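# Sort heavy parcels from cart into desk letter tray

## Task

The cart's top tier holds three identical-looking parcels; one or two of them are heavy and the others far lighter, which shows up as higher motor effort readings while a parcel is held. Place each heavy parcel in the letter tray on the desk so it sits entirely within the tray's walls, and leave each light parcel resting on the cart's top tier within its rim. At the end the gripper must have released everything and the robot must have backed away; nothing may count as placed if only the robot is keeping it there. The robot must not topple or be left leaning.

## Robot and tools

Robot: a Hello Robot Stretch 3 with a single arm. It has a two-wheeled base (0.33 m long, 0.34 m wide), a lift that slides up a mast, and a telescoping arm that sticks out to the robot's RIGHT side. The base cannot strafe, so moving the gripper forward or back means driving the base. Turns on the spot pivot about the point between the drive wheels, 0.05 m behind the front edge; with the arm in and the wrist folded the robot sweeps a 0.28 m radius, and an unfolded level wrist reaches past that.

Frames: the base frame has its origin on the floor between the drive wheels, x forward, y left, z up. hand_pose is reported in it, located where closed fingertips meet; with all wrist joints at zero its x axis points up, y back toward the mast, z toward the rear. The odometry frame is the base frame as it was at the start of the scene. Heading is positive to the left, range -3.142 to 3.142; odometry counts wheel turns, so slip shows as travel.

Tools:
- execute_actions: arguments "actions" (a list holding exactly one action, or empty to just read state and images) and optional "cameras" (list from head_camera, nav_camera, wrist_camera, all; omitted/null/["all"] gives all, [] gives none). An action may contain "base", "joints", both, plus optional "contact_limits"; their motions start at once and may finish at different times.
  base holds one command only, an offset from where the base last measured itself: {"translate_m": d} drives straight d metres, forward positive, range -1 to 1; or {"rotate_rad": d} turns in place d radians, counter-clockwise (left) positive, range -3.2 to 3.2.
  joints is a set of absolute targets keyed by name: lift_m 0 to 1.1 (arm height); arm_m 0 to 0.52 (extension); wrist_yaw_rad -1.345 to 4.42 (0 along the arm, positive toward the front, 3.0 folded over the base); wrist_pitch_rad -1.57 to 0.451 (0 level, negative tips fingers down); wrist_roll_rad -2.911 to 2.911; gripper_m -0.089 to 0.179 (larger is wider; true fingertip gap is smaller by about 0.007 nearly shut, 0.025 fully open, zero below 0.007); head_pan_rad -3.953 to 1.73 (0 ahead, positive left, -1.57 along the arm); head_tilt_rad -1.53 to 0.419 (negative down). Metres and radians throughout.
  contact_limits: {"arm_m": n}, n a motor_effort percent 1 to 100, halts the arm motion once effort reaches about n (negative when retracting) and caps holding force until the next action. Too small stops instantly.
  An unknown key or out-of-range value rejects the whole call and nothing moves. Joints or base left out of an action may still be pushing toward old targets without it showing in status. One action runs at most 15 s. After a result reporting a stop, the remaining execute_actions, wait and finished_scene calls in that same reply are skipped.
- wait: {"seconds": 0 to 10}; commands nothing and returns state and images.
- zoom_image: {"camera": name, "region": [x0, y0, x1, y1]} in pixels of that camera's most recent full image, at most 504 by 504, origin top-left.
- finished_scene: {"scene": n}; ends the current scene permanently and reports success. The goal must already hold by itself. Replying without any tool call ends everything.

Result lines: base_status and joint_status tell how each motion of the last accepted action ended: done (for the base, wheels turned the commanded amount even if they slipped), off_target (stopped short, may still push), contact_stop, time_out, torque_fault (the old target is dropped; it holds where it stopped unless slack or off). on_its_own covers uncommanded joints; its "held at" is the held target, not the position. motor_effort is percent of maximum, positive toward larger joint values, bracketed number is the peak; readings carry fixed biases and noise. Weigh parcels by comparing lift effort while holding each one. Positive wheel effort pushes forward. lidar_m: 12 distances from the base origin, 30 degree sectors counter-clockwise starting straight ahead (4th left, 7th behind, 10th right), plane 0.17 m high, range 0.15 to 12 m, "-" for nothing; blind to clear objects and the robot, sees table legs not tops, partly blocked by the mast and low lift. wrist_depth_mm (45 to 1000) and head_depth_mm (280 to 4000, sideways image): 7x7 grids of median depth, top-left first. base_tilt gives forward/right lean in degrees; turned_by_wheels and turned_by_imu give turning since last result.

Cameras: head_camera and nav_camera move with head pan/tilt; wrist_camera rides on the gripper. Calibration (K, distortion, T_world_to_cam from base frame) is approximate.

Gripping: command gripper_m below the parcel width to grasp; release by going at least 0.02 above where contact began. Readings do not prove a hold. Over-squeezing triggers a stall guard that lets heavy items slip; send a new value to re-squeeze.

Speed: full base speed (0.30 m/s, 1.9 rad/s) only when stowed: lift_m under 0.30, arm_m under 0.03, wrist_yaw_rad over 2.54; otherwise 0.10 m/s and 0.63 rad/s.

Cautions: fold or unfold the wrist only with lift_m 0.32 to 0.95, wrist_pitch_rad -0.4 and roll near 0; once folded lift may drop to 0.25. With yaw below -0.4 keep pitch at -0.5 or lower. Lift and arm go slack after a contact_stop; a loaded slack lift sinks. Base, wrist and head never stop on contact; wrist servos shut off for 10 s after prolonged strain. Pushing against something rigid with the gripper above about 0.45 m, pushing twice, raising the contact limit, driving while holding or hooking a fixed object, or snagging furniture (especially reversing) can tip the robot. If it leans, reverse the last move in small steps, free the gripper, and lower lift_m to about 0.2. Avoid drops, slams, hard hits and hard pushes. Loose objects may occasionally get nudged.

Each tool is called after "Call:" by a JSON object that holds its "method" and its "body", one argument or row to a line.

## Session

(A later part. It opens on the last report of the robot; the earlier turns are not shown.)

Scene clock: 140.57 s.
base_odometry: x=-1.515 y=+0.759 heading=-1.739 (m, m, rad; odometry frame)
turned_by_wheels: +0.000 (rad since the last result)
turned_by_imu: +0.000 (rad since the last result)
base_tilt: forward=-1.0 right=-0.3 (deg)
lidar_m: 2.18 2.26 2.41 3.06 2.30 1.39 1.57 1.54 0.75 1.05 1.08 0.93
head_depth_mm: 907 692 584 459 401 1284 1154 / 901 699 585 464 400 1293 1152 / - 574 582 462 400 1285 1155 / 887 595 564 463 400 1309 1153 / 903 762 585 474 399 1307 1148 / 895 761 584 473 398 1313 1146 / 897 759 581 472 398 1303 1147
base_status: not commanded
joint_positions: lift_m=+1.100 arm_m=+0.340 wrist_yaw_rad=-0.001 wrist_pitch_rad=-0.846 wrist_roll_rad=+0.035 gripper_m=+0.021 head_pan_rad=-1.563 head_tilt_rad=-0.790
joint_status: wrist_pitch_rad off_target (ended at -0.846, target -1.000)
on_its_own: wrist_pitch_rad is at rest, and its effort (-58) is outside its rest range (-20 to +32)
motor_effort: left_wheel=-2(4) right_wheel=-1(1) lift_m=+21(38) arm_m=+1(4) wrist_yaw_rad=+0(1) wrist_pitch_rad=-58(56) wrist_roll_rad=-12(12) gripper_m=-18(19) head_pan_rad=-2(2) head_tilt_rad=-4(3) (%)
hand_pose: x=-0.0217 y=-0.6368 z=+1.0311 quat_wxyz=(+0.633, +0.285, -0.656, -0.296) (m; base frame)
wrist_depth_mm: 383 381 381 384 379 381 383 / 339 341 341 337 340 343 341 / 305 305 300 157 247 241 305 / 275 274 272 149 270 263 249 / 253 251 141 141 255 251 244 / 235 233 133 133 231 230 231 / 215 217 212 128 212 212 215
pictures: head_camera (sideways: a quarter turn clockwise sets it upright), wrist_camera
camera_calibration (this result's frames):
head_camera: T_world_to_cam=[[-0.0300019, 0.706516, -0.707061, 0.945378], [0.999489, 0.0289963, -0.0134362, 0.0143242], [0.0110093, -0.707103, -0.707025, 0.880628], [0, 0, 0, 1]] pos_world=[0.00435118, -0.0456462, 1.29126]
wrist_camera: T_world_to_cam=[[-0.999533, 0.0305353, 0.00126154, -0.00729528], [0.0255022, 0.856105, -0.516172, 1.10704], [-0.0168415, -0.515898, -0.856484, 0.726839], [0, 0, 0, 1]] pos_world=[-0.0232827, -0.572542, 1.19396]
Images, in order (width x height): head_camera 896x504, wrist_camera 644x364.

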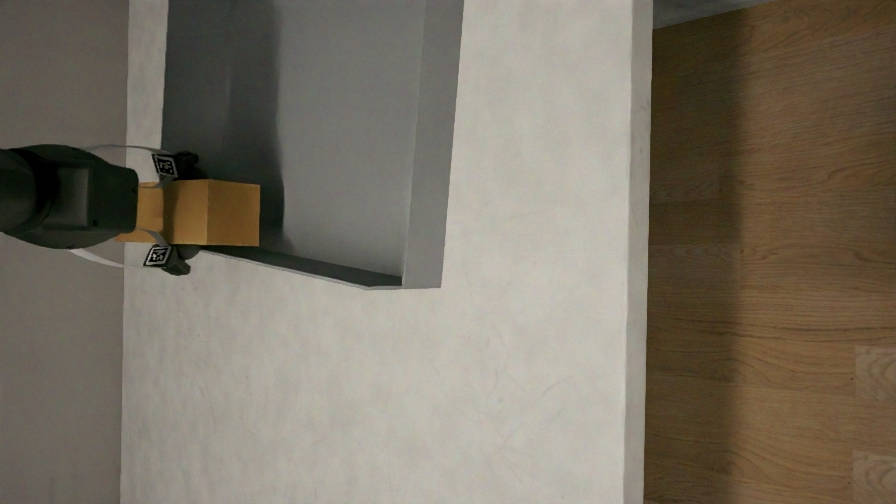

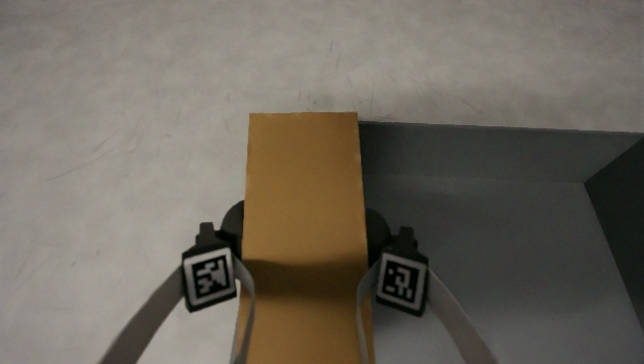

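Hit the walls at the far corner. Lift off immediately.

Call:
{"method": "execute_actions", "body": {
  "actions": [
    {"joints":{"wrist_pitch_rad":-0.45}}
  ],
  "cameras": []
}}

Call:
{"method": "execute_actions", "body": {
  "actions": [
    {"base":{"translate_m":-0.1},"joints":{"arm_m":0.22}}
  ],
  "cameras": ["wrist_camera","head_camera"]
}}

Scene clock: 144.33 s.
base_odometry: x=-1.515 y=+0.759 heading=-1.739 (m, m, rad; odometry frame)
turned_by_wheels: +0.000 (rad since the last result)
turned_by_imu: +0.001 (rad since the last result)
base_tilt: forward=-1.0 right=-0.2 (deg)
lidar_m: 2.18 2.26 2.41 3.06 2.30 1.39 1.57 1.54 0.75 1.04 1.07 0.93
head_depth_mm: 901 693 584 462 400 1281 1159 / 901 700 583 463 399 1289 1155 / - 696 580 462 399 1277 1159 / 878 701 561 465 398 1300 1149 / 898 758 581 474 398 1308 1147 / 895 761 581 473 398 1317 1151 / 895 755 579 472 397 1309 1150
base_status: not commanded
joint_positions: lift_m=+1.100 arm_m=+0.340 wrist_yaw_rad=+0.000 wrist_pitch_rad=-0.512 wrist_roll_rad=+0.012 gripper_m=+0.021 head_pan_rad=-1.563 head_tilt_rad=-0.791
joint_status: wrist_pitch_rad off_target (ended at -0.512, target -0.450)
motor_effort: left_wheel=-2(4) right_wheel=+1(3) lift_m=+21(21) arm_m=+1(1) wrist_yaw_rad=+0(2) wrist_pitch_rad=+23(56) wrist_roll_rad=-3(12) gripper_m=-18(19) head_pan_rad=-2(2) head_tilt_rad=-4(4) (%)
hand_pose: x=-0.0214 y=-0.6964 z=+1.0923 quat_wxyz=(+0.680, +0.178, -0.688, -0.180) (m; base frame)
wrist_depth_mm: 410 418 422 431 432 439 446 / 454 474 463 489 487 494 502 / 484 497 493 165 515 520 537 / 397 398 383 153 408 411 414 / 335 343 146 143 356 347 350 / 292 294 137 134 - 252 250 / 261 259 256 125 257 263 251
pictures: none
No camera images: the call's "cameras" was empty. Leave "cameras" out to get every camera's image.

Scene clock: 146.47 s.
base_odometry: x=-1.498 y=+0.858 heading=-1.739 (m, m, rad; odometry frame)
turned_by_wheels: +0.000 (rad since the last result)
turned_by_imu: +0.001 (rad since the last result)
base_tilt: forward=-1.0 right=-0.1 (deg)
lidar_m: 2.27 2.36 2.47 3.05 1.78 1.30 1.47 1.50 0.69 1.05 1.08 1.01
head_depth_mm: 931 770 569 464 400 1236 1135 / 927 684 568 459 400 1285 1157 / - 492 582 462 399 1312 1150 / 885 673 581 462 399 1303 1156 / 900 693 578 461 398 1311 1154 / 898 759 542 465 398 1306 1154 / 895 758 582 471 397 1303 1145
base_status: done
joint_positions: lift_m=+1.100 arm_m=+0.220 wrist_yaw_rad=+0.000 wrist_pitch_rad=-0.511 wrist_roll_rad=+0.011 gripper_m=+0.021 head_pan_rad=-1.563 head_tilt_rad=-0.791
joint_status: all done
motor_effort: left_wheel=-1(7) right_wheel=+1(6) lift_m=+21(21) arm_m=-4(4) wrist_yaw_rad=+0(0) wrist_pitch_rad=+23(23) wrist_roll_rad=-2(3) gripper_m=-18(16) head_pan_rad=-2(2) head_tilt_rad=-3(3) (%)
hand_pose: x=-0.0215 y=-0.5770 z=+1.0925 quat_wxyz=(+0.681, +0.178, -0.688, -0.180) (m; base frame)
wrist_depth_mm: 532 531 540 538 556 563 570 / 563 563 586 601 599 596 631 / 482 487 490 164 497 507 511 / 398 404 332 152 341 412 412 / 340 320 147 142 332 352 353 / 296 262 137 133 - 295 302 / 260 241 252 126 257 267 265
pictures: head_camera (sideways: a quarter turn clockwise sets it upright), wrist_camera
camera_calibration (this result's frames):
head_camera: T_world_to_cam=[[-0.0300047, 0.706885, -0.706692, 0.944898], [0.999489, 0.0290033, -0.013425, 0.0143096], [0.0110065, -0.706734, -0.707394, 0.881107], [0, 0, 0, 1]] pos_world=[0.00435113, -0.0456406, 1.29123]
wrist_camera: T_world_to_cam=[[-0.99979, 0.0161719, 0.0125794, -0.0296362], [0.000673371, 0.639583, -0.768722, 1.23796], [-0.0204772, -0.768552, -0.63946, 0.427252], [0, 0, 0, 1]] pos_world=[-0.0217147, -0.462934, 1.22523]
Images, in order (width x height): head_camera 896x504, wrist_camera 644x364.

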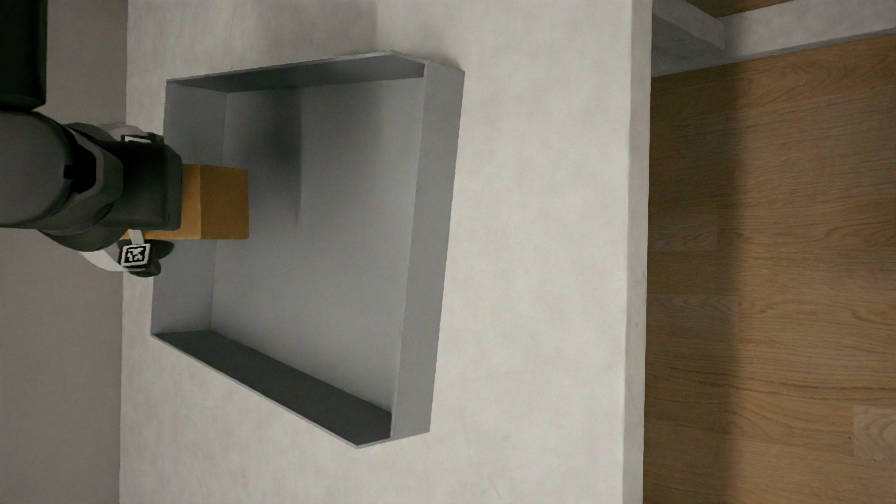

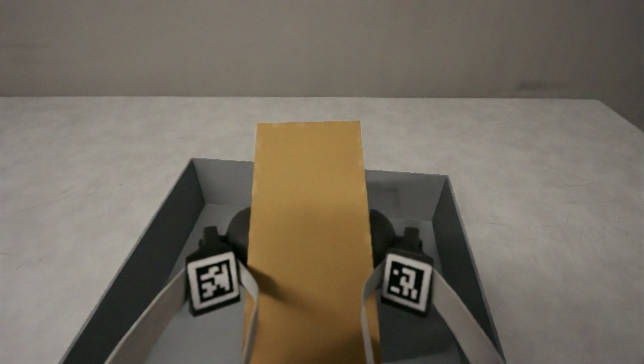

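Call:
{"method": "execute_actions", "body": {
  "actions": [
    {"base":{"translate_m":0.04},"joints":{"arm_m":0.2,"wrist_pitch_rad":-0.95}}
  ],
  "cameras": ["wrist_camera","head_camera"]
}}

Scene clock: 151.33 s.
base_odometry: x=-1.505 y=+0.818 heading=-1.739 (m, m, rad; odometry frame)
turned_by_wheels: +0.000 (rad since the last result)
turned_by_imu: +0.001 (rad since the last result)
base_tilt: forward=-1.1 right=-0.2 (deg)
lidar_m: 2.23 2.32 2.44 3.06 1.81 1.33 1.51 1.54 0.71 1.05 1.07 0.97
head_depth_mm: 934 707 562 454 400 1244 1159 / 925 694 583 464 400 1288 1153 / - - 440 452 399 1313 1151 / 900 696 494 462 399 1309 1152 / 902 728 559 464 399 1310 1149 / 896 757 581 471 398 1314 1151 / 900 754 582 471 397 1304 1159
base_status: done
joint_positions: lift_m=+1.100 arm_m=+0.200 wrist_yaw_rad=+0.000 wrist_pitch_rad=-0.981 wrist_roll_rad=+0.011 gripper_m=+0.021 head_pan_rad=-1.563 head_tilt_rad=-0.791
joint_status: all done
motor_effort: left_wheel=-1(4) right_wheel=+1(7) lift_m=+21(21) arm_m=-3(3) wrist_yaw_rad=+0(0) wrist_pitch_rad=+12(22) wrist_roll_rad=-2(2) gripper_m=-17(17) head_pan_rad=-2(2) head_tilt_rad=-4(4) (%)
hand_pose: x=-0.0216 y=-0.4677 z=+1.0125 quat_wxyz=(+0.620, +0.332, -0.627, -0.335) (m; base frame)
wrist_depth_mm: 293 286 287 293 297 277 304 / 271 242 268 271 275 266 283 / 253 224 252 164 256 249 260 / 236 203 232 153 240 236 239 / 218 207 147 143 228 224 191 / 165 200 137 134 - 211 177 / 157 193 196 126 199 201 166
pictures: head_camera (sideways: a quarter turn clockwise sets it upright), wrist_camera
camera_calibration (this result's frames):
head_camera: T_world_to_cam=[[-0.0300049, 0.706885, -0.706692, 0.944898], [0.999489, 0.0290037, -0.013425, 0.0143096], [0.0110067, -0.706734, -0.707394, 0.881107], [0, 0, 0, 1]] pos_world=[0.00435115, -0.0456406, 1.29123]
wrist_camera: T_world_to_cam=[[-0.999782, 0.00905768, 0.0188151, -0.0401417], [0.000873755, 0.918385, -0.395687, 0.859303], [-0.0208635, -0.395584, -0.918193, 0.916737], [0, 0, 0, 1]] pos_world=[-0.0217574, -0.426161, 1.18251]
Images, in order (width x height): head_camera 896x504, wrist_camera 644x364.

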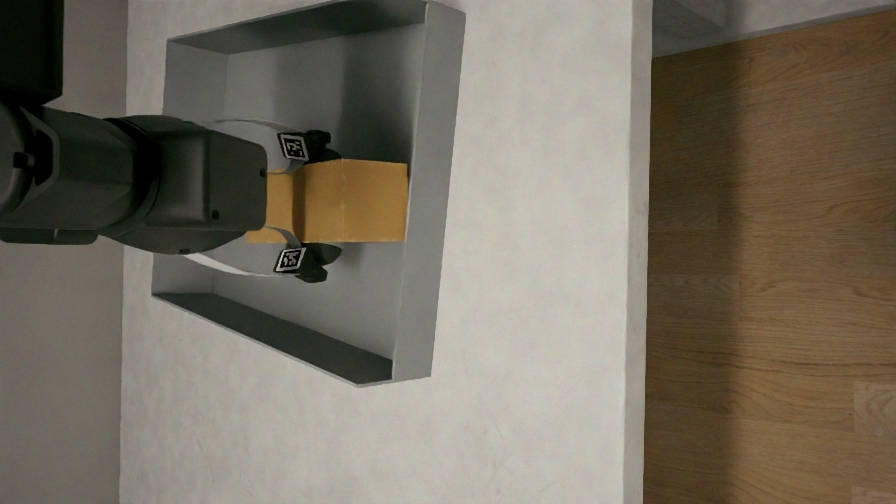

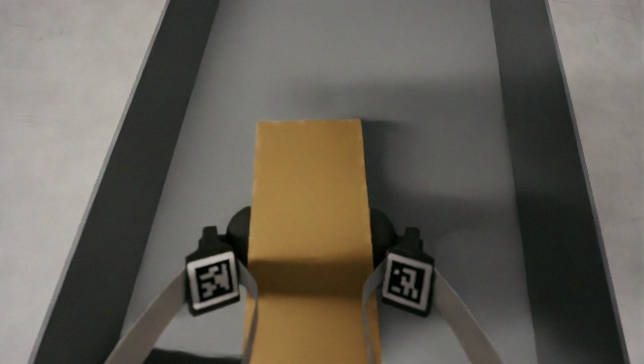

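Call:
{"method": "execute_actions", "body": {
  "actions": [
    {"base":{"translate_m":0.025},"joints":{"arm_m":0.285}}
  ],
  "cameras": []
}}

Call:
{"method": "execute_actions", "body": {
  "actions": [
    {"joints":{"wrist_pitch_rad":-1.2}}
  ],
  "cameras": ["wrist_camera","head_camera"]
}}

Scene clock: 154.27 s.
base_odometry: x=-1.509 y=+0.794 heading=-1.739 (m, m, rad; odometry frame)
turned_by_wheels: +0.000 (rad since the last result)
turned_by_imu: +0.001 (rad since the last result)
base_tilt: forward=-1.0 right=-0.2 (deg)
lidar_m: 2.21 2.30 2.43 3.05 1.83 1.36 1.53 1.54 0.73 1.05 1.08 0.95
head_depth_mm: 904 681 583 458 401 1273 1157 / 902 695 583 463 400 1297 1153 / - 677 530 462 400 1284 1159 / 899 686 544 462 399 1309 1154 / 900 759 555 468 398 1310 1156 / 900 758 582 472 398 1316 1150 / 896 757 582 472 396 1301 1145
base_status: done
joint_positions: lift_m=+1.100 arm_m=+0.285 wrist_yaw_rad=+0.000 wrist_pitch_rad=-0.982 wrist_roll_rad=+0.011 gripper_m=+0.021 head_pan_rad=-1.563 head_tilt_rad=-0.791
joint_status: all done
motor_effort: left_wheel=-1(5) right_wheel=+1(6) lift_m=+21(21) arm_m=+4(3) wrist_yaw_rad=+0(0) wrist_pitch_rad=+12(12) wrist_roll_rad=-2(2) gripper_m=-18(19) head_pan_rad=-2(2) head_tilt_rad=-3(4) (%)
hand_pose: x=-0.0216 y=-0.5518 z=+1.0124 quat_wxyz=(+0.620, +0.332, -0.627, -0.336) (m; base frame)
wrist_depth_mm: 289 293 274 267 257 248 253 / 269 273 262 271 274 273 239 / 252 251 233 164 254 256 220 / 235 234 220 153 238 240 206 / 221 217 147 143 227 227 202 / 207 197 137 134 - 213 198 / 198 196 196 127 199 203 197
pictures: none
No camera images: the call's "cameras" was empty. Leave "cameras" out to get every camera's image.

Scene clock: 155.10 s.
base_odometry: x=-1.509 y=+0.794 heading=-1.739 (m, m, rad; odometry frame)
turned_by_wheels: +0.000 (rad since the last result)
turned_by_imu: +0.000 (rad since the last result)
base_tilt: forward=-1.1 right=-0.2 (deg)
lidar_m: 2.21 2.30 2.43 3.07 1.82 1.35 1.53 1.55 0.73 1.05 1.07 0.96
head_depth_mm: 903 680 584 459 400 1266 1157 / 903 699 582 464 400 1291 1155 / - 696 485 463 399 1295 1150 / 897 695 529 462 398 1305 1149 / 898 762 554 467 398 1307 1148 / 898 759 582 473 399 1308 1159 / 895 757 580 472 397 1301 1153
base_status: not commanded
joint_positions: lift_m=+1.100 arm_m=+0.285 wrist_yaw_rad=+0.000 wrist_pitch_rad=-1.205 wrist_roll_rad=+0.011 gripper_m=+0.021 head_pan_rad=-1.563 head_tilt_rad=-0.791
joint_status: all done
motor_effort: left_wheel=-3(1) right_wheel=+0(1) lift_m=+21(21) arm_m=+3(3) wrist_yaw_rad=-1(1) wrist_pitch_rad=+2(12) wrist_roll_rad=-2(2) gripper_m=-17(18) head_pan_rad=-2(3) head_tilt_rad=-4(4) (%)
hand_pose: x=-0.0216 y=-0.4988 z=+0.9910 quat_wxyz=(+0.580, +0.399, -0.585, -0.403) (m; base frame)
wrist_depth_mm: 220 221 221 224 224 227 211 / 217 214 215 217 217 221 208 / 211 185 209 156 212 214 204 / 206 177 203 149 208 209 199 / 199 169 144 142 204 204 195 / 195 160 138 135 - 197 192 / 190 152 187 129 191 193 188
pictures: head_camera (sideways: a quarter turn clockwise sets it upright), wrist_camera
camera_calibration (this result's frames):
head_camera: T_world_to_cam=[[-0.0300047, 0.706885, -0.706692, 0.944898], [0.999489, 0.0290033, -0.013425, 0.0143096], [0.0110065, -0.706734, -0.707394, 0.881107], [0, 0, 0, 1]] pos_world=[0.00435113, -0.0456406, 1.29123]
wrist_camera: T_world_to_cam=[[-0.999779, 0.00484883, 0.0204608, -0.0432254], [0.00103777, 0.983242, -0.182302, 0.700201], [-0.0210018, -0.18224, -0.98303, 1.05538], [0, 0, 0, 1]] pos_world=[-0.0217776, -0.495925, 1.166]
Images, in order (width x height): head_camera 896x504, wrist_camera 644x364.

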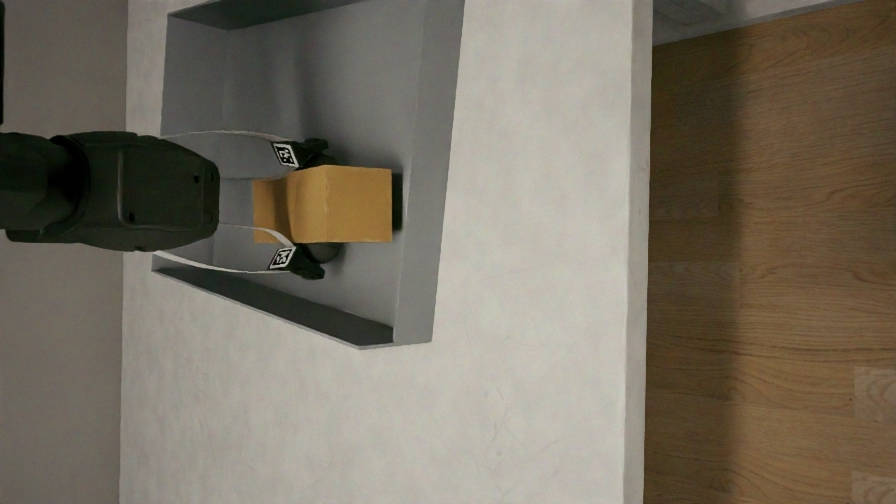

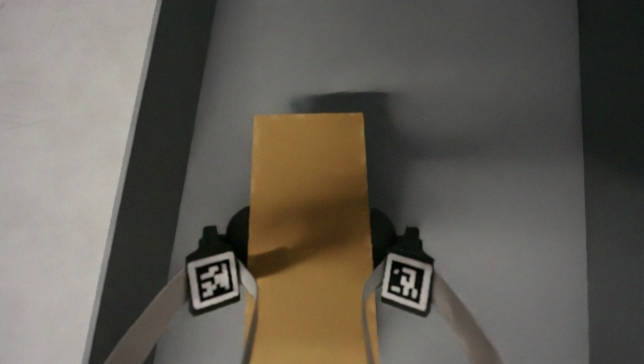

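Inside; nudge out a little and release.

Call:
{"method": "execute_actions", "body": {
  "actions": [
    {"joints":{"arm_m":0.31}}
  ],
  "cameras": []
}}

Call:
{"method": "execute_actions", "body": {
  "actions": [
    {"joints":{"gripper_m":0.075}}
  ],
  "cameras": ["wrist_camera"]
}}

Call:
{"method": "execute_actions", "body": {
  "actions": [
    {"joints":{"wrist_pitch_rad":-0.4}}
  ],
  "cameras": []
}}

Call:
{"method": "execute_actions", "body": {
  "actions": [
    {"joints":{"arm_m":0.0}}
  ],
  "cameras": ["wrist_camera","head_camera"]
}}

Scene clock: 157.60 s.
base_odometry: x=-1.509 y=+0.794 heading=-1.739 (m, m, rad; odometry frame)
turned_by_wheels: +0.000 (rad since the last result)
turned_by_imu: +0.001 (rad since the last result)
base_tilt: forward=-1.1 right=-0.2 (deg)
lidar_m: 2.21 2.29 2.43 3.06 1.82 1.36 1.53 1.54 0.73 1.05 1.08 0.95
head_depth_mm: 904 680 580 461 401 1265 1157 / 900 698 583 462 400 1289 1153 / - 695 503 463 399 1288 1154 / 899 698 528 465 399 1319 1155 / 903 760 545 463 398 1314 1141 / 900 759 582 472 397 1304 1152 / 896 757 581 473 397 1303 1150
base_status: not commanded
joint_positions: lift_m=+1.100 arm_m=+0.310 wrist_yaw_rad=+0.000 wrist_pitch_rad=-1.215 wrist_roll_rad=+0.011 gripper_m=+0.021 head_pan_rad=-1.563 head_tilt_rad=-0.791
joint_status: all done
motor_effort: left_wheel=-1(2) right_wheel=+1(1) lift_m=+21(21) arm_m=+4(4) wrist_yaw_rad=+0(0) wrist_pitch_rad=+6(7) wrist_roll_rad=-2(2) gripper_m=-17(17) head_pan_rad=-2(2) head_tilt_rad=-3(4) (%)
hand_pose: x=-0.0216 y=-0.5211 z=+0.9903 quat_wxyz=(+0.577, +0.402, -0.583, -0.406) (m; base frame)
wrist_depth_mm: 220 220 219 221 223 225 214 / 214 213 212 215 218 217 210 / 208 184 207 155 211 213 207 / 204 175 202 148 207 207 201 / 198 167 143 141 201 204 197 / 194 158 137 135 - 197 191 / 190 152 188 130 191 193 189
pictures: none
No camera images: the call's "cameras" was empty. Leave "cameras" out to get every camera's image.

Scene clock: 158.87 s.
base_odometry: x=-1.509 y=+0.794 heading=-1.739 (m, m, rad; odometry frame)
turned_by_wheels: +0.000 (rad since the last result)
turned_by_imu: +0.000 (rad since the last result)
base_tilt: forward=-1.1 right=-0.2 (deg)
lidar_m: 2.21 2.30 2.43 3.06 1.82 1.36 1.53 1.54 0.73 1.05 1.07 0.95
head_depth_mm: 901 681 580 462 401 1264 1155 / 904 700 582 463 400 1285 1153 / - 696 511 463 400 1283 1156 / 898 699 526 465 399 1312 1160 / 900 758 548 463 398 1314 1150 / 896 759 582 473 398 1305 1156 / 896 756 582 471 397 1309 1142
base_status: not commanded
joint_positions: lift_m=+1.100 arm_m=+0.310 wrist_yaw_rad=+0.000 wrist_pitch_rad=-1.206 wrist_roll_rad=+0.011 gripper_m=+0.075 head_pan_rad=-1.563 head_tilt_rad=-0.791
joint_status: all done
motor_effort: left_wheel=-2(2) right_wheel=+1(1) lift_m=+21(21) arm_m=+4(4) wrist_yaw_rad=+0(1) wrist_pitch_rad=+2(6) wrist_roll_rad=-2(3) gripper_m=+2(95) head_pan_rad=-2(2) head_tilt_rad=-4(3) (%)
hand_pose: x=-0.0216 y=-0.5234 z=+0.9909 quat_wxyz=(+0.579, +0.399, -0.585, -0.404) (m; base frame)
wrist_depth_mm: 222 224 222 223 228 227 214 / 216 215 215 217 219 219 210 / 210 183 209 158 211 215 206 / 203 175 204 153 208 211 200 / 200 169 174 150 203 203 197 / 195 149 147 146 195 199 192 / 189 182 189 142 193 194 189
pictures: wrist_camera
camera_calibration (this result's frames):
wrist_camera: T_world_to_cam=[[-0.999779, 0.00481757, 0.0204697, -0.0431296], [0.00103716, 0.983516, -0.180815, 0.723018], [-0.0210033, -0.180754, -0.983304, 1.05185], [0, 0, 0, 1]] pos_world=[-0.0217776, -0.520766, 1.1659]
Images, in order (width x height): wrist_camera 644x364.

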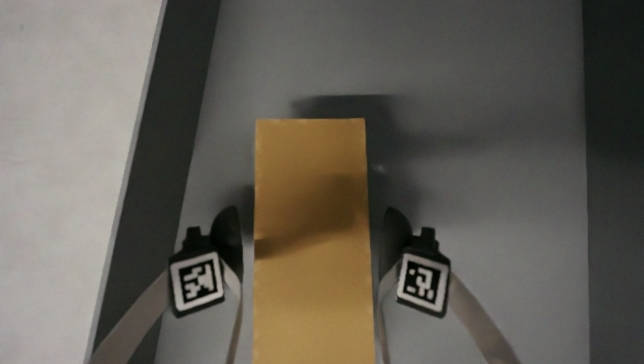

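Scene clock: 160.10 s.
base_odometry: x=-1.509 y=+0.794 heading=-1.739 (m, m, rad; odometry frame)
turned_by_wheels: +0.000 (rad since the last result)
turned_by_imu: +0.000 (rad since the last result)
base_tilt: forward=-1.1 right=-0.2 (deg)
lidar_m: 2.21 2.30 2.43 3.05 1.82 1.36 1.53 1.54 0.73 1.04 1.08 0.95
head_depth_mm: 905 683 580 461 401 1266 1160 / 906 700 583 463 400 1291 1156 / - 697 527 462 399 1286 1147 / 917 697 544 465 399 1315 1155 / 894 759 547 463 398 1306 1150 / 899 761 584 473 398 1310 1148 / 896 756 581 473 398 1303 1155
base_status: not commanded
joint_positions: lift_m=+1.100 arm_m=+0.310 wrist_yaw_rad=+0.000 wrist_pitch_rad=-0.419 wrist_roll_rad=+0.011 gripper_m=+0.075 head_pan_rad=-1.563 head_tilt_rad=-0.791
joint_status: all done
motor_effort: left_wheel=-2(2) right_wheel=+1(1) lift_m=+21(21) arm_m=+4(4) wrist_yaw_rad=+0(0) wrist_pitch_rad=+7(6) wrist_roll_rad=-2(2) gripper_m=+0(1) head_pan_rad=-2(2) head_tilt_rad=-3(3) (%)
hand_pose: x=-0.0214 y=-0.6789 z=+1.1127 quat_wxyz=(+0.688, +0.146, -0.695, -0.148) (m; base frame)
wrist_depth_mm: 433 432 447 446 450 457 468 / 465 478 485 488 492 504 510 / 519 511 537 542 556 553 563 / 473 466 477 476 478 482 484 / 381 386 401 392 406 393 395 / 325 334 283 283 282 331 337 / 282 285 278 284 285 278 275
pictures: none
No camera images: the call's "cameras" was empty. Leave "cameras" out to get every camera's image.

Scene clock: 163.60 s.
base_odometry: x=-1.509 y=+0.794 heading=-1.739 (m, m, rad; odometry frame)
turned_by_wheels: +0.000 (rad since the last result)
turned_by_imu: +0.001 (rad since the last result)
base_tilt: forward=-1.0 right=-0.2 (deg)
lidar_m: 2.21 2.29 2.43 3.06 1.83 1.36 1.53 1.54 0.73 1.05 1.07 0.95
head_depth_mm: - - - - 388 1263 1156 / - - - - 382 1292 1159 / - - - - 399 1317 1155 / 903 704 544 466 399 1312 1157 / 901 757 546 463 398 1303 1148 / 897 759 582 473 398 1302 1150 / 896 756 581 473 397 1307 1148
base_status: not commanded
joint_positions: lift_m=+1.100 arm_m=+0.002 wrist_yaw_rad=+0.000 wrist_pitch_rad=-0.418 wrist_roll_rad=+0.011 gripper_m=+0.075 head_pan_rad=-1.563 head_tilt_rad=-0.791
joint_status: all done
joint sent to its limit — the command would take arm_m past its lower limit, so that joint was sent only as far as its limit.
motor_effort: left_wheel=-2(2) right_wheel=+0(1) lift_m=+21(21) arm_m=-4(2) wrist_yaw_rad=+0(0) wrist_pitch_rad=+6(7) wrist_roll_rad=-2(2) gripper_m=+0(1) head_pan_rad=-2(2) head_tilt_rad=-4(4) (%)
hand_pose: x=-0.0214 y=-0.3715 z=+1.1129 quat_wxyz=(+0.688, +0.146, -0.695, -0.148) (m; base frame)
wrist_depth_mm: 699 707 706 723 746 729 741 / 744 757 772 786 780 792 824 / 601 608 614 539 521 621 686 / 470 470 455 450 477 485 495 / 385 384 387 339 407 387 399 / 331 335 319 311 320 323 339 / 285 287 275 270 287 272 293
pictures: head_camera (sideways: a quarter turn clockwise sets it upright), wrist_camera
camera_calibration (this result's frames):
head_camera: T_world_to_cam=[[-0.0300035, 0.706885, -0.706692, 0.944898], [0.999489, 0.0290016, -0.013425, 0.0143096], [0.0110053, -0.706734, -0.707394, 0.881107], [0, 0, 0, 1]] pos_world=[0.00435106, -0.0456406, 1.29123]
wrist_camera: T_world_to_cam=[[-0.999789, 0.017011, 0.0114763, -0.0316625], [0.00013998, 0.56491, -0.825153, 1.15729], [-0.0205197, -0.824977, -0.564793, 0.494181], [0, 0, 0, 1]] pos_world=[-0.0216774, -0.245539, 1.23442]
Images, in order (width x height): head_camera 896x504, wrist_camera 644x364.

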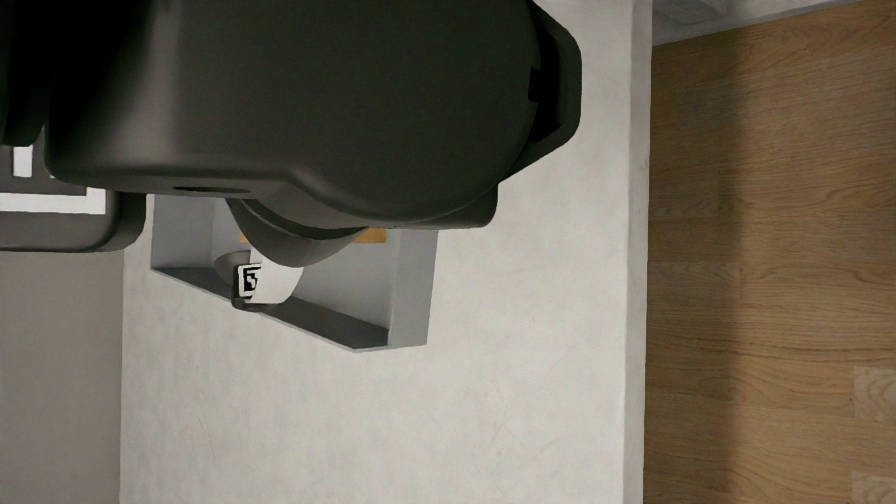

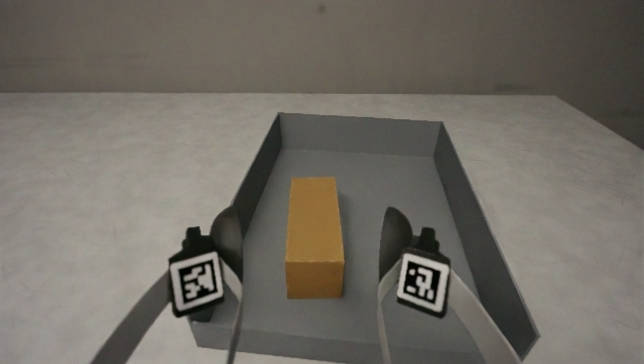

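Call:
{"method": "execute_actions", "body": {
  "actions": [
    {"base":{"rotate_rad":0.981}}
  ],
  "cameras": []
}}

Call:
{"method": "execute_actions", "body": {
  "actions": [
    {"base":{"translate_m":0.4},"joints":{"lift_m":0.9}}
  ],
  "cameras": []
}}

Call:
{"method": "execute_actions", "body": {
  "actions": [
    {"joints":{"wrist_yaw_rad":3.0,"wrist_roll_rad":0,"lift_m":0.6}}
  ],
  "cameras": []
}}

Call:
{"method": "execute_actions", "body": {
  "actions": [
    {"joints":{"lift_m":0.27}}
  ],
  "cameras": []
}}

Call:
{"method": "execute_actions", "body": {
  "actions": [
    {"base":{"translate_m":1.0}}
  ],
  "cameras": []
}}

Call:
{"method": "execute_actions", "body": {
  "actions": [
    {"base":{"translate_m":0.79}}
  ],
  "cameras": []
}}

Call:
{"method": "execute_actions", "body": {
  "actions": [
    {"base":{"rotate_rad":0.78},"joints":{"lift_m":0.93}}
  ],
  "cameras": ["head_camera","nav_camera"]
}}

Scene clock: 168.73 s.
base_odometry: x=-1.509 y=+0.794 heading=-0.758 (m, m, rad; odometry frame)
turned_by_wheels: +0.981 (rad since the last result)
turned_by_imu: +0.987 (rad since the last result)
base_tilt: forward=-1.0 right=-0.2 (deg)
lidar_m: 2.44 3.06 2.46 1.36 1.53 1.55 0.73 1.05 1.06 0.95 2.21 2.26
head_depth_mm: - - - - 396 1288 1156 / - - - - 1463 1313 1152 / - - - - 1483 1304 1159 / 1611 780 548 1712 1478 1307 1153 / 1782 762 627 1800 1510 1310 1153 / 2071 761 2151 1791 1523 1310 1159 / 1990 2124 2199 1775 1505 1306 1147
base_status: done
joint_positions: lift_m=+1.100 arm_m=+0.002 wrist_yaw_rad=+0.000 wrist_pitch_rad=-0.418 wrist_roll_rad=+0.011 gripper_m=+0.075 head_pan_rad=-1.563 head_tilt_rad=-0.791
joint_status: not commanded
motor_effort: left_wheel=-2(9) right_wheel=+2(6) lift_m=+21(21) arm_m=-4(4) wrist_yaw_rad=-1(1) wrist_pitch_rad=+7(7) wrist_roll_rad=-2(2) gripper_m=+1(0) head_pan_rad=-2(2) head_tilt_rad=-3(3) (%)
hand_pose: x=-0.0214 y=-0.3715 z=+1.1129 quat_wxyz=(+0.688, +0.146, -0.695, -0.148) (m; base frame)
wrist_depth_mm: - - - - - 786 646 / - - - 846 848 798 681 / - - 604 621 615 630 628 / - - 481 483 482 491 491 / - - 410 387 414 401 402 / - - - 330 323 334 335 / - - - 295 290 289 293
pictures: none
No camera images: the call's "cameras" was empty. Leave "cameras" out to get every camera's image.

Scene clock: 173.97 s.
base_odometry: x=-1.218 y=+0.519 heading=-0.758 (m, m, rad; odometry frame)
turned_by_wheels: +0.000 (rad since the last result)
turned_by_imu: +0.003 (rad since the last result)
base_tilt: forward=-1.0 right=-0.2 (deg)
lidar_m: 2.04 2.76 2.79 1.70 1.61 1.79 1.13 1.36 1.05 1.76 1.97 2.02
head_depth_mm: 1475 771 1778 1737 - - - / 1633 840 1993 1815 1557 - - / 1834 2042 2154 1847 - - - / 2042 2311 2189 1859 - 1296 1150 / 2000 2239 2215 1800 1515 1305 1153 / 1868 2096 2200 1798 1522 1302 1151 / 1758 1959 2135 1794 1508 1310 1152
base_status: done
joint_positions: lift_m=+0.900 arm_m=+0.002 wrist_yaw_rad=+0.000 wrist_pitch_rad=-0.417 wrist_roll_rad=+0.011 gripper_m=+0.075 head_pan_rad=-1.563 head_tilt_rad=-0.791
joint_status: all done
motor_effort: left_wheel=-3(5) right_wheel=+1(6) lift_m=+16(19) arm_m=-4(4) wrist_yaw_rad=+0(0) wrist_pitch_rad=+6(7) wrist_roll_rad=-2(2) gripper_m=+0(1) head_pan_rad=-2(2) head_tilt_rad=-4(3) (%)
hand_pose: x=-0.0214 y=-0.3716 z=+0.9133 quat_wxyz=(+0.688, +0.146, -0.695, -0.147) (m; base frame)
wrist_depth_mm: - - - - 523 433 447 / - - - - - - 333 / - - - - - - 947 / - - - - - - - / - - - - - - - / - - - - - - - / - - - - - - -
pictures: none
No camera images: the call's "cameras" was empty. Leave "cameras" out to get every camera's image.

Scene clock: 177.53 s.
base_odometry: x=-1.218 y=+0.519 heading=-0.758 (m, m, rad; odometry frame)
turned_by_wheels: +0.000 (rad since the last result)
turned_by_imu: +0.001 (rad since the last result)
base_tilt: forward=-1.0 right=-0.2 (deg)
lidar_m: 2.03 2.75 2.78 1.70 1.61 1.79 1.13 1.36 1.05 1.75 1.96 2.02
head_depth_mm: 1479 771 1777 1725 1496 1308 1171 / 1640 840 1997 1821 1477 1306 1187 / 1835 2032 2160 1806 1510 1316 1174 / 2047 2314 2203 1805 1519 1312 1192 / 1984 2263 2199 1797 1535 1310 1174 / 1866 2084 2177 1791 1519 1298 1153 / 1768 1937 2116 1796 1510 1313 1148
base_status: not commanded
joint_positions: lift_m=+0.600 arm_m=+0.002 wrist_yaw_rad=+2.998 wrist_pitch_rad=-0.417 wrist_roll_rad=+0.005 gripper_m=+0.075 head_pan_rad=-1.563 head_tilt_rad=-0.791
joint_status: all done
motor_effort: left_wheel=-3(4) right_wheel=+1(1) lift_m=+15(16) arm_m=-3(3) wrist_yaw_rad=+2(3) wrist_pitch_rad=+6(6) wrist_roll_rad=-2(3) gripper_m=-1(1) head_pan_rad=-2(3) head_tilt_rad=-4(4) (%)
hand_pose: x=+0.0110 y=+0.0752 z=+0.6134 quat_wxyz=(+0.196, +0.702, +0.096, +0.678) (m; base frame)
wrist_depth_mm: - - - - - - - / - - - - - - - / - - - - - - - / - - - - - - - / - - - - - - - / 832 849 843 881 858 886 865 / 729 731 735 769 749 752 753
pictures: none
No camera images: the call's "cameras" was empty. Leave "cameras" out to get every camera's image.

Scene clock: 181.37 s.
base_odometry: x=-1.218 y=+0.519 heading=-0.758 (m, m, rad; odometry frame)
turned_by_wheels: +0.000 (rad since the last result)
turned_by_imu: +0.001 (rad since the last result)
base_tilt: forward=-1.0 right=-0.2 (deg)
lidar_m: 2.04 2.75 2.79 1.70 1.61 1.79 1.13 1.37 1.05 1.76 1.97 2.02
head_depth_mm: 1468 772 1774 1721 1492 1315 1155 / 1655 842 1999 1794 1483 1311 1153 / 1825 2037 2154 1814 1514 1322 1157 / 2041 2296 2208 1804 1513 1316 1155 / 2002 2288 2211 1793 1515 1306 1149 / 1894 2097 2222 1794 1509 1308 1149 / 1752 1946 2121 1779 1519 1314 1151
base_status: not commanded
joint_positions: lift_m=+0.270 arm_m=+0.002 wrist_yaw_rad=+2.998 wrist_pitch_rad=-0.417 wrist_roll_rad=+0.005 gripper_m=+0.075 head_pan_rad=-1.563 head_tilt_rad=-0.791
joint_status: all done
motor_effort: left_wheel=-2(3) right_wheel=+1(2) lift_m=+16(15) arm_m=-3(3) wrist_yaw_rad=+2(2) wrist_pitch_rad=+6(6) wrist_roll_rad=-3(2) gripper_m=-1(0) head_pan_rad=-2(2) head_tilt_rad=-4(3) (%)
hand_pose: x=+0.0110 y=+0.0752 z=+0.2834 quat_wxyz=(+0.196, +0.702, +0.096, +0.678) (m; base frame)
wrist_depth_mm: - - - - - - - / - - - - - - - / 847 - 873 885 885 890 898 / 675 668 687 682 675 696 693 / 550 550 557 556 576 571 580 / 466 486 - 484 467 485 475 / - - - - 414 419 414
pictures: none
No camera images: the call's "cameras" was empty. Leave "cameras" out to get every camera's image.

Scene clock: 186.40 s.
base_odometry: x=-0.492 y=-0.169 heading=-0.758 (m, m, rad; odometry frame)
turned_by_wheels: +0.000 (rad since the last result)
turned_by_imu: +0.005 (rad since the last result)
base_tilt: forward=-1.1 right=-0.2 (deg)
lidar_m: 1.11 1.97 1.99 2.52 2.14 2.13 2.12 1.72 2.19 1.51 1.41 1.07
head_depth_mm: 1870 2213 2211 1816 1520 1311 1153 / 1710 1999 2166 1806 1517 1310 1156 / 1579 1827 2078 1782 1516 1316 1158 / 1478 1674 1951 1803 1516 1314 1150 / 1388 1576 1791 1793 1516 1314 1150 / 1323 1489 1680 1791 1511 1311 1156 / 1252 1388 1557 1717 1510 1303 1154
base_status: done
joint_positions: lift_m=+0.270 arm_m=+0.002 wrist_yaw_rad=+2.998 wrist_pitch_rad=-0.417 wrist_roll_rad=+0.005 gripper_m=+0.075 head_pan_rad=-1.563 head_tilt_rad=-0.791
joint_status: not commanded
motor_effort: left_wheel=-3(10) right_wheel=+1(10) lift_m=+16(16) arm_m=-3(3) wrist_yaw_rad=+1(2) wrist_pitch_rad=+6(6) wrist_roll_rad=-2(2) gripper_m=+0(1) head_pan_rad=-2(2) head_tilt_rad=-4(3) (%)
hand_pose: x=+0.0108 y=+0.0752 z=+0.2834 quat_wxyz=(+0.196, +0.702, +0.096, +0.678) (m; base frame)
wrist_depth_mm: - - - - - - - / - - - - - - - / 863 - 863 879 876 899 888 / 677 693 680 685 693 690 700 / 545 546 557 551 581 575 579 / 470 485 - 484 457 484 484 / - - - - 411 420 419
pictures: none
No camera images: the call's "cameras" was empty. Leave "cameras" out to get every camera's image.

Scene clock: 190.80 s.
base_odometry: x=+0.081 y=-0.712 heading=-0.758 (m, m, rad; odometry frame)
turned_by_wheels: +0.000 (rad since the last result)
turned_by_imu: +0.004 (rad since the last result)
base_tilt: forward=-1.0 right=-0.2 (deg)
lidar_m: 0.44 1.34 1.35 1.71 2.55 2.55 2.91 2.41 1.51 1.02 0.41 0.40
head_depth_mm: 1250 1467 1769 1811 1525 1316 1157 / 1152 1344 1583 1770 1522 1317 1161 / 1066 1232 1443 1673 1523 1316 1147 / 1000 1143 1321 1562 1525 1316 1152 / 938 1058 1208 1410 1517 1310 1155 / 883 987 1126 1297 1449 1315 1131 / 837 928 1048 1199 1387 1274 1000
base_status: done
joint_positions: lift_m=+0.270 arm_m=+0.002 wrist_yaw_rad=+2.998 wrist_pitch_rad=-0.417 wrist_roll_rad=+0.005 gripper_m=+0.075 head_pan_rad=-1.563 head_tilt_rad=-0.791
joint_status: not commanded
motor_effort: left_wheel=-3(9) right_wheel=+1(10) lift_m=+16(16) arm_m=-3(3) wrist_yaw_rad=+1(1) wrist_pitch_rad=+6(6) wrist_roll_rad=-2(2) gripper_m=+0(2) head_pan_rad=-2(2) head_tilt_rad=-3(3) (%)
hand_pose: x=+0.0108 y=+0.0752 z=+0.2834 quat_wxyz=(+0.196, +0.702, +0.096, +0.678) (m; base frame)
wrist_depth_mm: - - - - - - - / - - - - - - - / 850 - 852 880 886 919 909 / 656 674 683 671 699 702 706 / 539 549 558 562 591 579 570 / 467 484 - 483 462 475 486 / - - - - 414 416 416
pictures: none
No camera images: the call's "cameras" was empty. Leave "cameras" out to get every camera's image.

Scene clock: 197.63 s.
base_odometry: x=+0.081 y=-0.712 heading=+0.022 (m, m, rad; odometry frame)
turned_by_wheels: +0.780 (rad since the last result)
turned_by_imu: +0.783 (rad since the last result)
base_tilt: forward=-1.0 right=-0.2 (deg)
lidar_m: 1.34 1.45 2.21 2.54 2.78 2.41 2.39 1.19 0.96 0.40 0.41 0.49
head_depth_mm: 793 897 1022 1157 - - 1151 / 805 910 1052 1226 - - 1159 / 815 926 1069 1234 - - - / 833 944 1067 878 - - 1117 / 844 960 1118 876 - - 1108 / 857 980 1139 825 754 923 1094 / 874 994 1161 859 736 889 1093
base_status: done
joint_positions: lift_m=+0.930 arm_m=+0.002 wrist_yaw_rad=+2.998 wrist_pitch_rad=-0.417 wrist_roll_rad=+0.005 gripper_m=+0.075 head_pan_rad=-1.563 head_tilt_rad=-0.791
joint_status: all done
motor_effort: left_wheel=-3(12) right_wheel=+1(8) lift_m=+34(36) arm_m=-3(3) wrist_yaw_rad=+2(1) wrist_pitch_rad=+6(6) wrist_roll_rad=-2(3) gripper_m=+1(0) head_pan_rad=-2(2) head_tilt_rad=-4(3) (%)
hand_pose: x=+0.0108 y=+0.0752 z=+0.9425 quat_wxyz=(+0.196, +0.702, +0.096, +0.678) (m; base frame)
wrist_depth_mm: - - - - - - - / - - - - - - - / - - - - - - - / - - - - - - - / - - - - - - - / - - - - - - - / - - - - - - -
pictures: head_camera (sideways: a quarter turn clockwise sets it upright), nav_camera (sideways: a quarter turn counterclockwise sets it upright)
camera_calibration (this result's frames):
head_camera: T_world_to_cam=[[-0.0299836, 0.706889, -0.706689, 0.944894], [0.99949, 0.0289736, -0.0134249, 0.0143095], [0.0109854, -0.706731, -0.707397, 0.881111], [0, 0, 0, 1]] pos_world=[0.00434977, -0.0456405, 1.29123]
nav_camera: T_world_to_cam=[[-0.0202777, -0.735708, 0.676995, -0.846253], [-0.998953, -0.0128587, -0.043895, 0.110415], [0.0409992, -0.677176, -0.734678, 0.914369], [0, 0, 0, 1]] pos_world=[0.0556509, -0.00198628, 1.24952]
Images, in order (width x height): head_camera 896x504, nav_camera 672x504.

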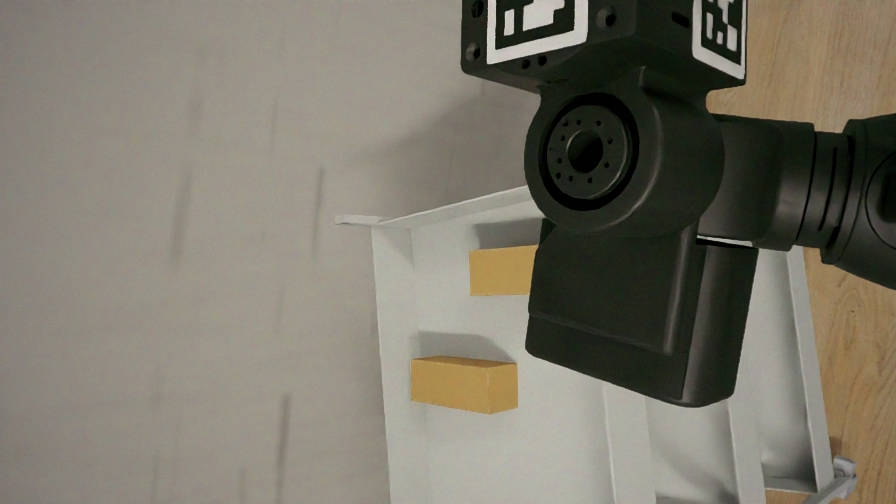

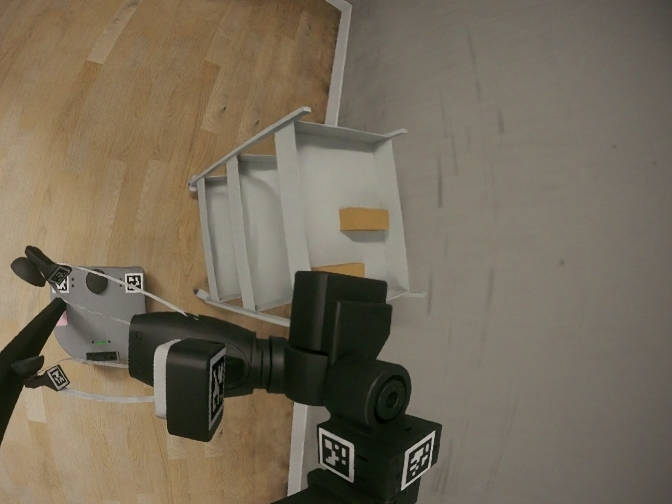

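Call:
{"method": "execute_actions", "body": {
  "actions": [
    {"base":{"translate_m":0.05},"joints":{"wrist_yaw_rad":0,"gripper_m":0.08}}
  ],
  "cameras": []
}}

Call:
{"method": "execute_actions", "body": {
  "actions": [
    {"joints":{"wrist_pitch_rad":-1.55,"arm_m":0.41}}
  ],
  "cameras": ["wrist_camera","head_camera"]
}}

Scene clock: 201.37 s.
base_odometry: x=+0.131 y=-0.711 heading=+0.022 (m, m, rad; odometry frame)
turned_by_wheels: +0.000 (rad since the last result)
turned_by_imu: +0.001 (rad since the last result)
base_tilt: forward=-1.0 right=-0.2 (deg)
lidar_m: 1.29 1.40 2.13 2.55 2.79 2.46 2.40 1.20 0.43 0.40 0.40 1.62
head_depth_mm: 798 905 1033 1171 - - - / 813 916 1050 1207 - - 1119 / 826 930 1052 930 - - - / 837 946 1095 901 749 925 1116 / 851 971 1126 824 740 927 1096 / 864 990 1142 863 739 905 1098 / 883 1004 1166 851 736 873 1097
base_status: done
joint_positions: lift_m=+0.930 arm_m=+0.002 wrist_yaw_rad=+0.003 wrist_pitch_rad=-0.417 wrist_roll_rad=+0.004 gripper_m=+0.080 head_pan_rad=-1.563 head_tilt_rad=-0.791
joint_status: all done
motor_effort: left_wheel=-3(6) right_wheel=+2(6) lift_m=+34(34) arm_m=-3(3) wrist_yaw_rad=-2(3) wrist_pitch_rad=+6(6) wrist_roll_rad=-2(2) gripper_m=+0(38) head_pan_rad=-2(2) head_tilt_rad=-3(3) (%)
hand_pose: x=-0.0209 y=-0.3716 z=+0.9425 quat_wxyz=(+0.691, +0.147, -0.693, -0.146) (m; base frame)
wrist_depth_mm: 739 692 687 659 626 611 591 / 800 765 747 708 666 661 645 / 872 848 810 785 740 726 711 / - 929 609 614 838 790 759 / - 544 556 556 927 856 857 / 442 467 458 441 443 980 934 / 396 398 399 393 409 - -
pictures: none
No camera images: the call's "cameras" was empty. Leave "cameras" out to get every camera's image.

Scene clock: 205.57 s.
base_odometry: x=+0.131 y=-0.711 heading=+0.022 (m, m, rad; odometry frame)
turned_by_wheels: +0.000 (rad since the last result)
turned_by_imu: +0.001 (rad since the last result)
base_tilt: forward=-1.0 right=-0.1 (deg)
lidar_m: 1.29 1.40 2.12 2.55 2.80 2.46 2.40 1.20 0.43 0.40 0.40 1.61
head_depth_mm: 787 - 1085 1217 1429 1320 1155 / 786 952 1055 1237 1402 1283 1148 / 799 - 1045 867 742 943 1119 / 835 951 1102 868 709 946 1119 / 852 968 1126 833 737 923 1097 / 865 982 1149 863 738 905 1100 / 881 1000 1171 850 737 873 1099
base_status: not commanded
joint_positions: lift_m=+0.930 arm_m=+0.410 wrist_yaw_rad=+0.001 wrist_pitch_rad=-1.546 wrist_roll_rad=+0.004 gripper_m=+0.080 head_pan_rad=-1.563 head_tilt_rad=-0.791
joint_status: all done
motor_effort: left_wheel=-2(2) right_wheel=+1(1) lift_m=+34(34) arm_m=+3(4) wrist_yaw_rad=+0(2) wrist_pitch_rad=-2(7) wrist_roll_rad=-2(2) gripper_m=+1(1) head_pan_rad=-2(2) head_tilt_rad=-4(4) (%)
hand_pose: x=-0.0216 y=-0.5369 z=+0.8115 quat_wxyz=(+0.505, +0.493, -0.507, -0.495) (m; base frame)
wrist_depth_mm: 279 236 283 286 884 900 833 / 286 242 294 293 887 932 925 / 295 249 299 298 306 947 947 / 302 305 307 258 310 997 - / 311 311 314 264 - - - / 319 319 322 325 327 - - / 325 313 301 290 279 - -
pictures: head_camera (sideways: a quarter turn clockwise sets it upright), wrist_camera
camera_calibration (this result's frames):
head_camera: T_world_to_cam=[[-0.0299834, 0.706889, -0.706689, 0.944894], [0.99949, 0.0289732, -0.0134249, 0.0143095], [0.0109852, -0.706731, -0.707397, 0.881111], [0, 0, 0, 1]] pos_world=[0.00434976, -0.0456405, 1.29123]
wrist_camera: T_world_to_cam=[[-0.99973, -0.00941675, 0.0212526, -0.0477118], [-0.00597136, 0.987627, 0.15671, 0.43207], [-0.0224653, 0.156541, -0.987416, 1.05742], [0, 0, 0, 1]] pos_world=[-0.0213636, -0.592703, 0.97742]
Images, in order (width x height): head_camera 896x504, wrist_camera 644x364.

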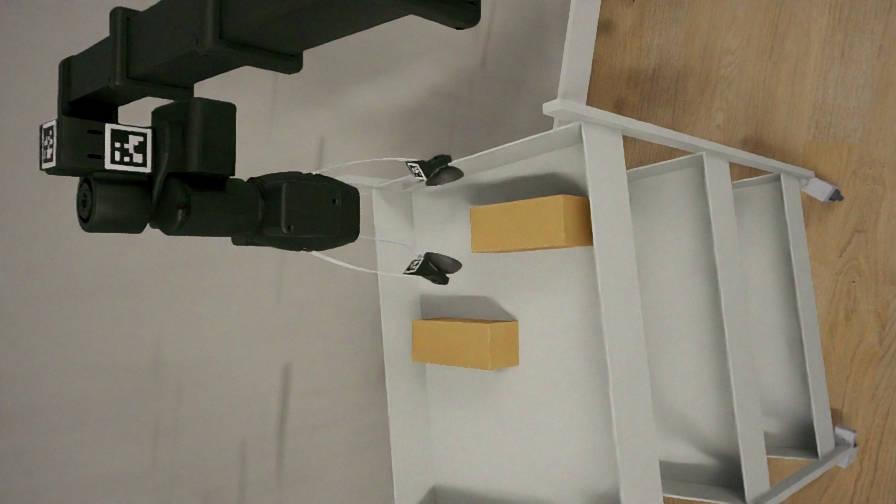

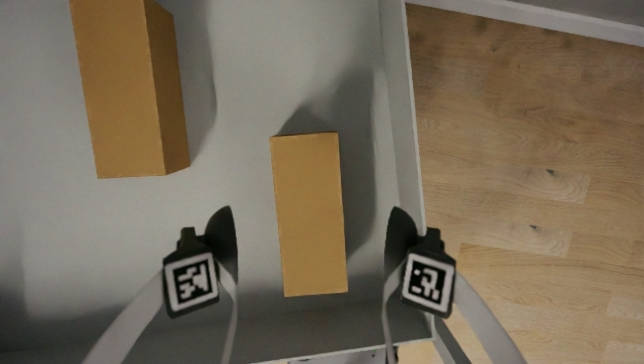

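Call:
{"method": "execute_actions", "body": {
  "actions": [
    {"joints":{"arm_m":0.395,"wrist_yaw_rad":0.1,"lift_m":0.85,"gripper_m":0.076}}
  ],
  "cameras": ["wrist_camera"]
}}

Scene clock: 209.03 s.
base_odometry: x=+0.131 y=-0.711 heading=+0.022 (m, m, rad; odometry frame)
turned_by_wheels: +0.000 (rad since the last result)
turned_by_imu: +0.001 (rad since the last result)
base_tilt: forward=-1.0 right=-0.2 (deg)
lidar_m: 1.29 1.40 2.13 2.55 2.79 2.46 2.40 1.20 0.43 0.40 0.40 1.61
head_depth_mm: 797 894 988 - - 1291 1153 / 809 884 1106 1245 1404 1291 1160 / 823 898 - 861 741 943 1113 / 839 945 1078 877 712 943 1119 / 850 972 1124 832 740 923 1093 / 865 986 1143 861 736 905 1094 / 877 1004 1171 853 737 870 1095
base_status: not commanded
joint_positions: lift_m=+0.850 arm_m=+0.395 wrist_yaw_rad=+0.097 wrist_pitch_rad=-1.546 wrist_roll_rad=+0.004 gripper_m=+0.076 head_pan_rad=-1.563 head_tilt_rad=-0.791
joint_status: all done
motor_effort: left_wheel=-2(3) right_wheel=+2(1) lift_m=+15(31) arm_m=-3(5) wrist_yaw_rad=+2(0) wrist_pitch_rad=-1(2) wrist_roll_rad=-2(2) gripper_m=-1(30) head_pan_rad=-2(2) head_tilt_rad=-4(4) (%)
hand_pose: x=-0.0234 y=-0.5227 z=+0.7324 quat_wxyz=(+0.529, +0.517, -0.482, -0.470) (m; base frame)
wrist_depth_mm: 160 203 209 212 213 800 751 / 165 207 217 217 216 857 840 / 169 218 220 173 222 898 889 / 226 225 227 176 229 892 912 / 230 231 231 182 229 931 928 / 236 239 239 187 244 948 953 / 248 246 246 236 242 977 -
pictures: wrist_camera
camera_calibration (this result's frames):
wrist_camera: T_world_to_cam=[[-0.99415, -0.105893, 0.0212486, -0.0979029], [-0.101279, 0.982367, 0.157152, 0.425101], [-0.0375153, 0.15408, -0.987346, 0.975349], [0, 0, 0, 1]] pos_world=[-0.0176858, -0.578255, 0.898281]
Images, in order (width x height): wrist_camera 644x364.

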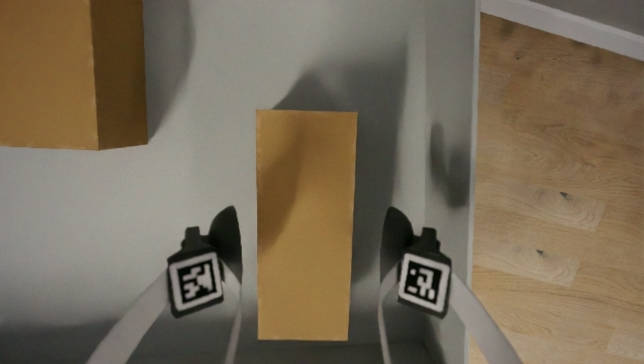

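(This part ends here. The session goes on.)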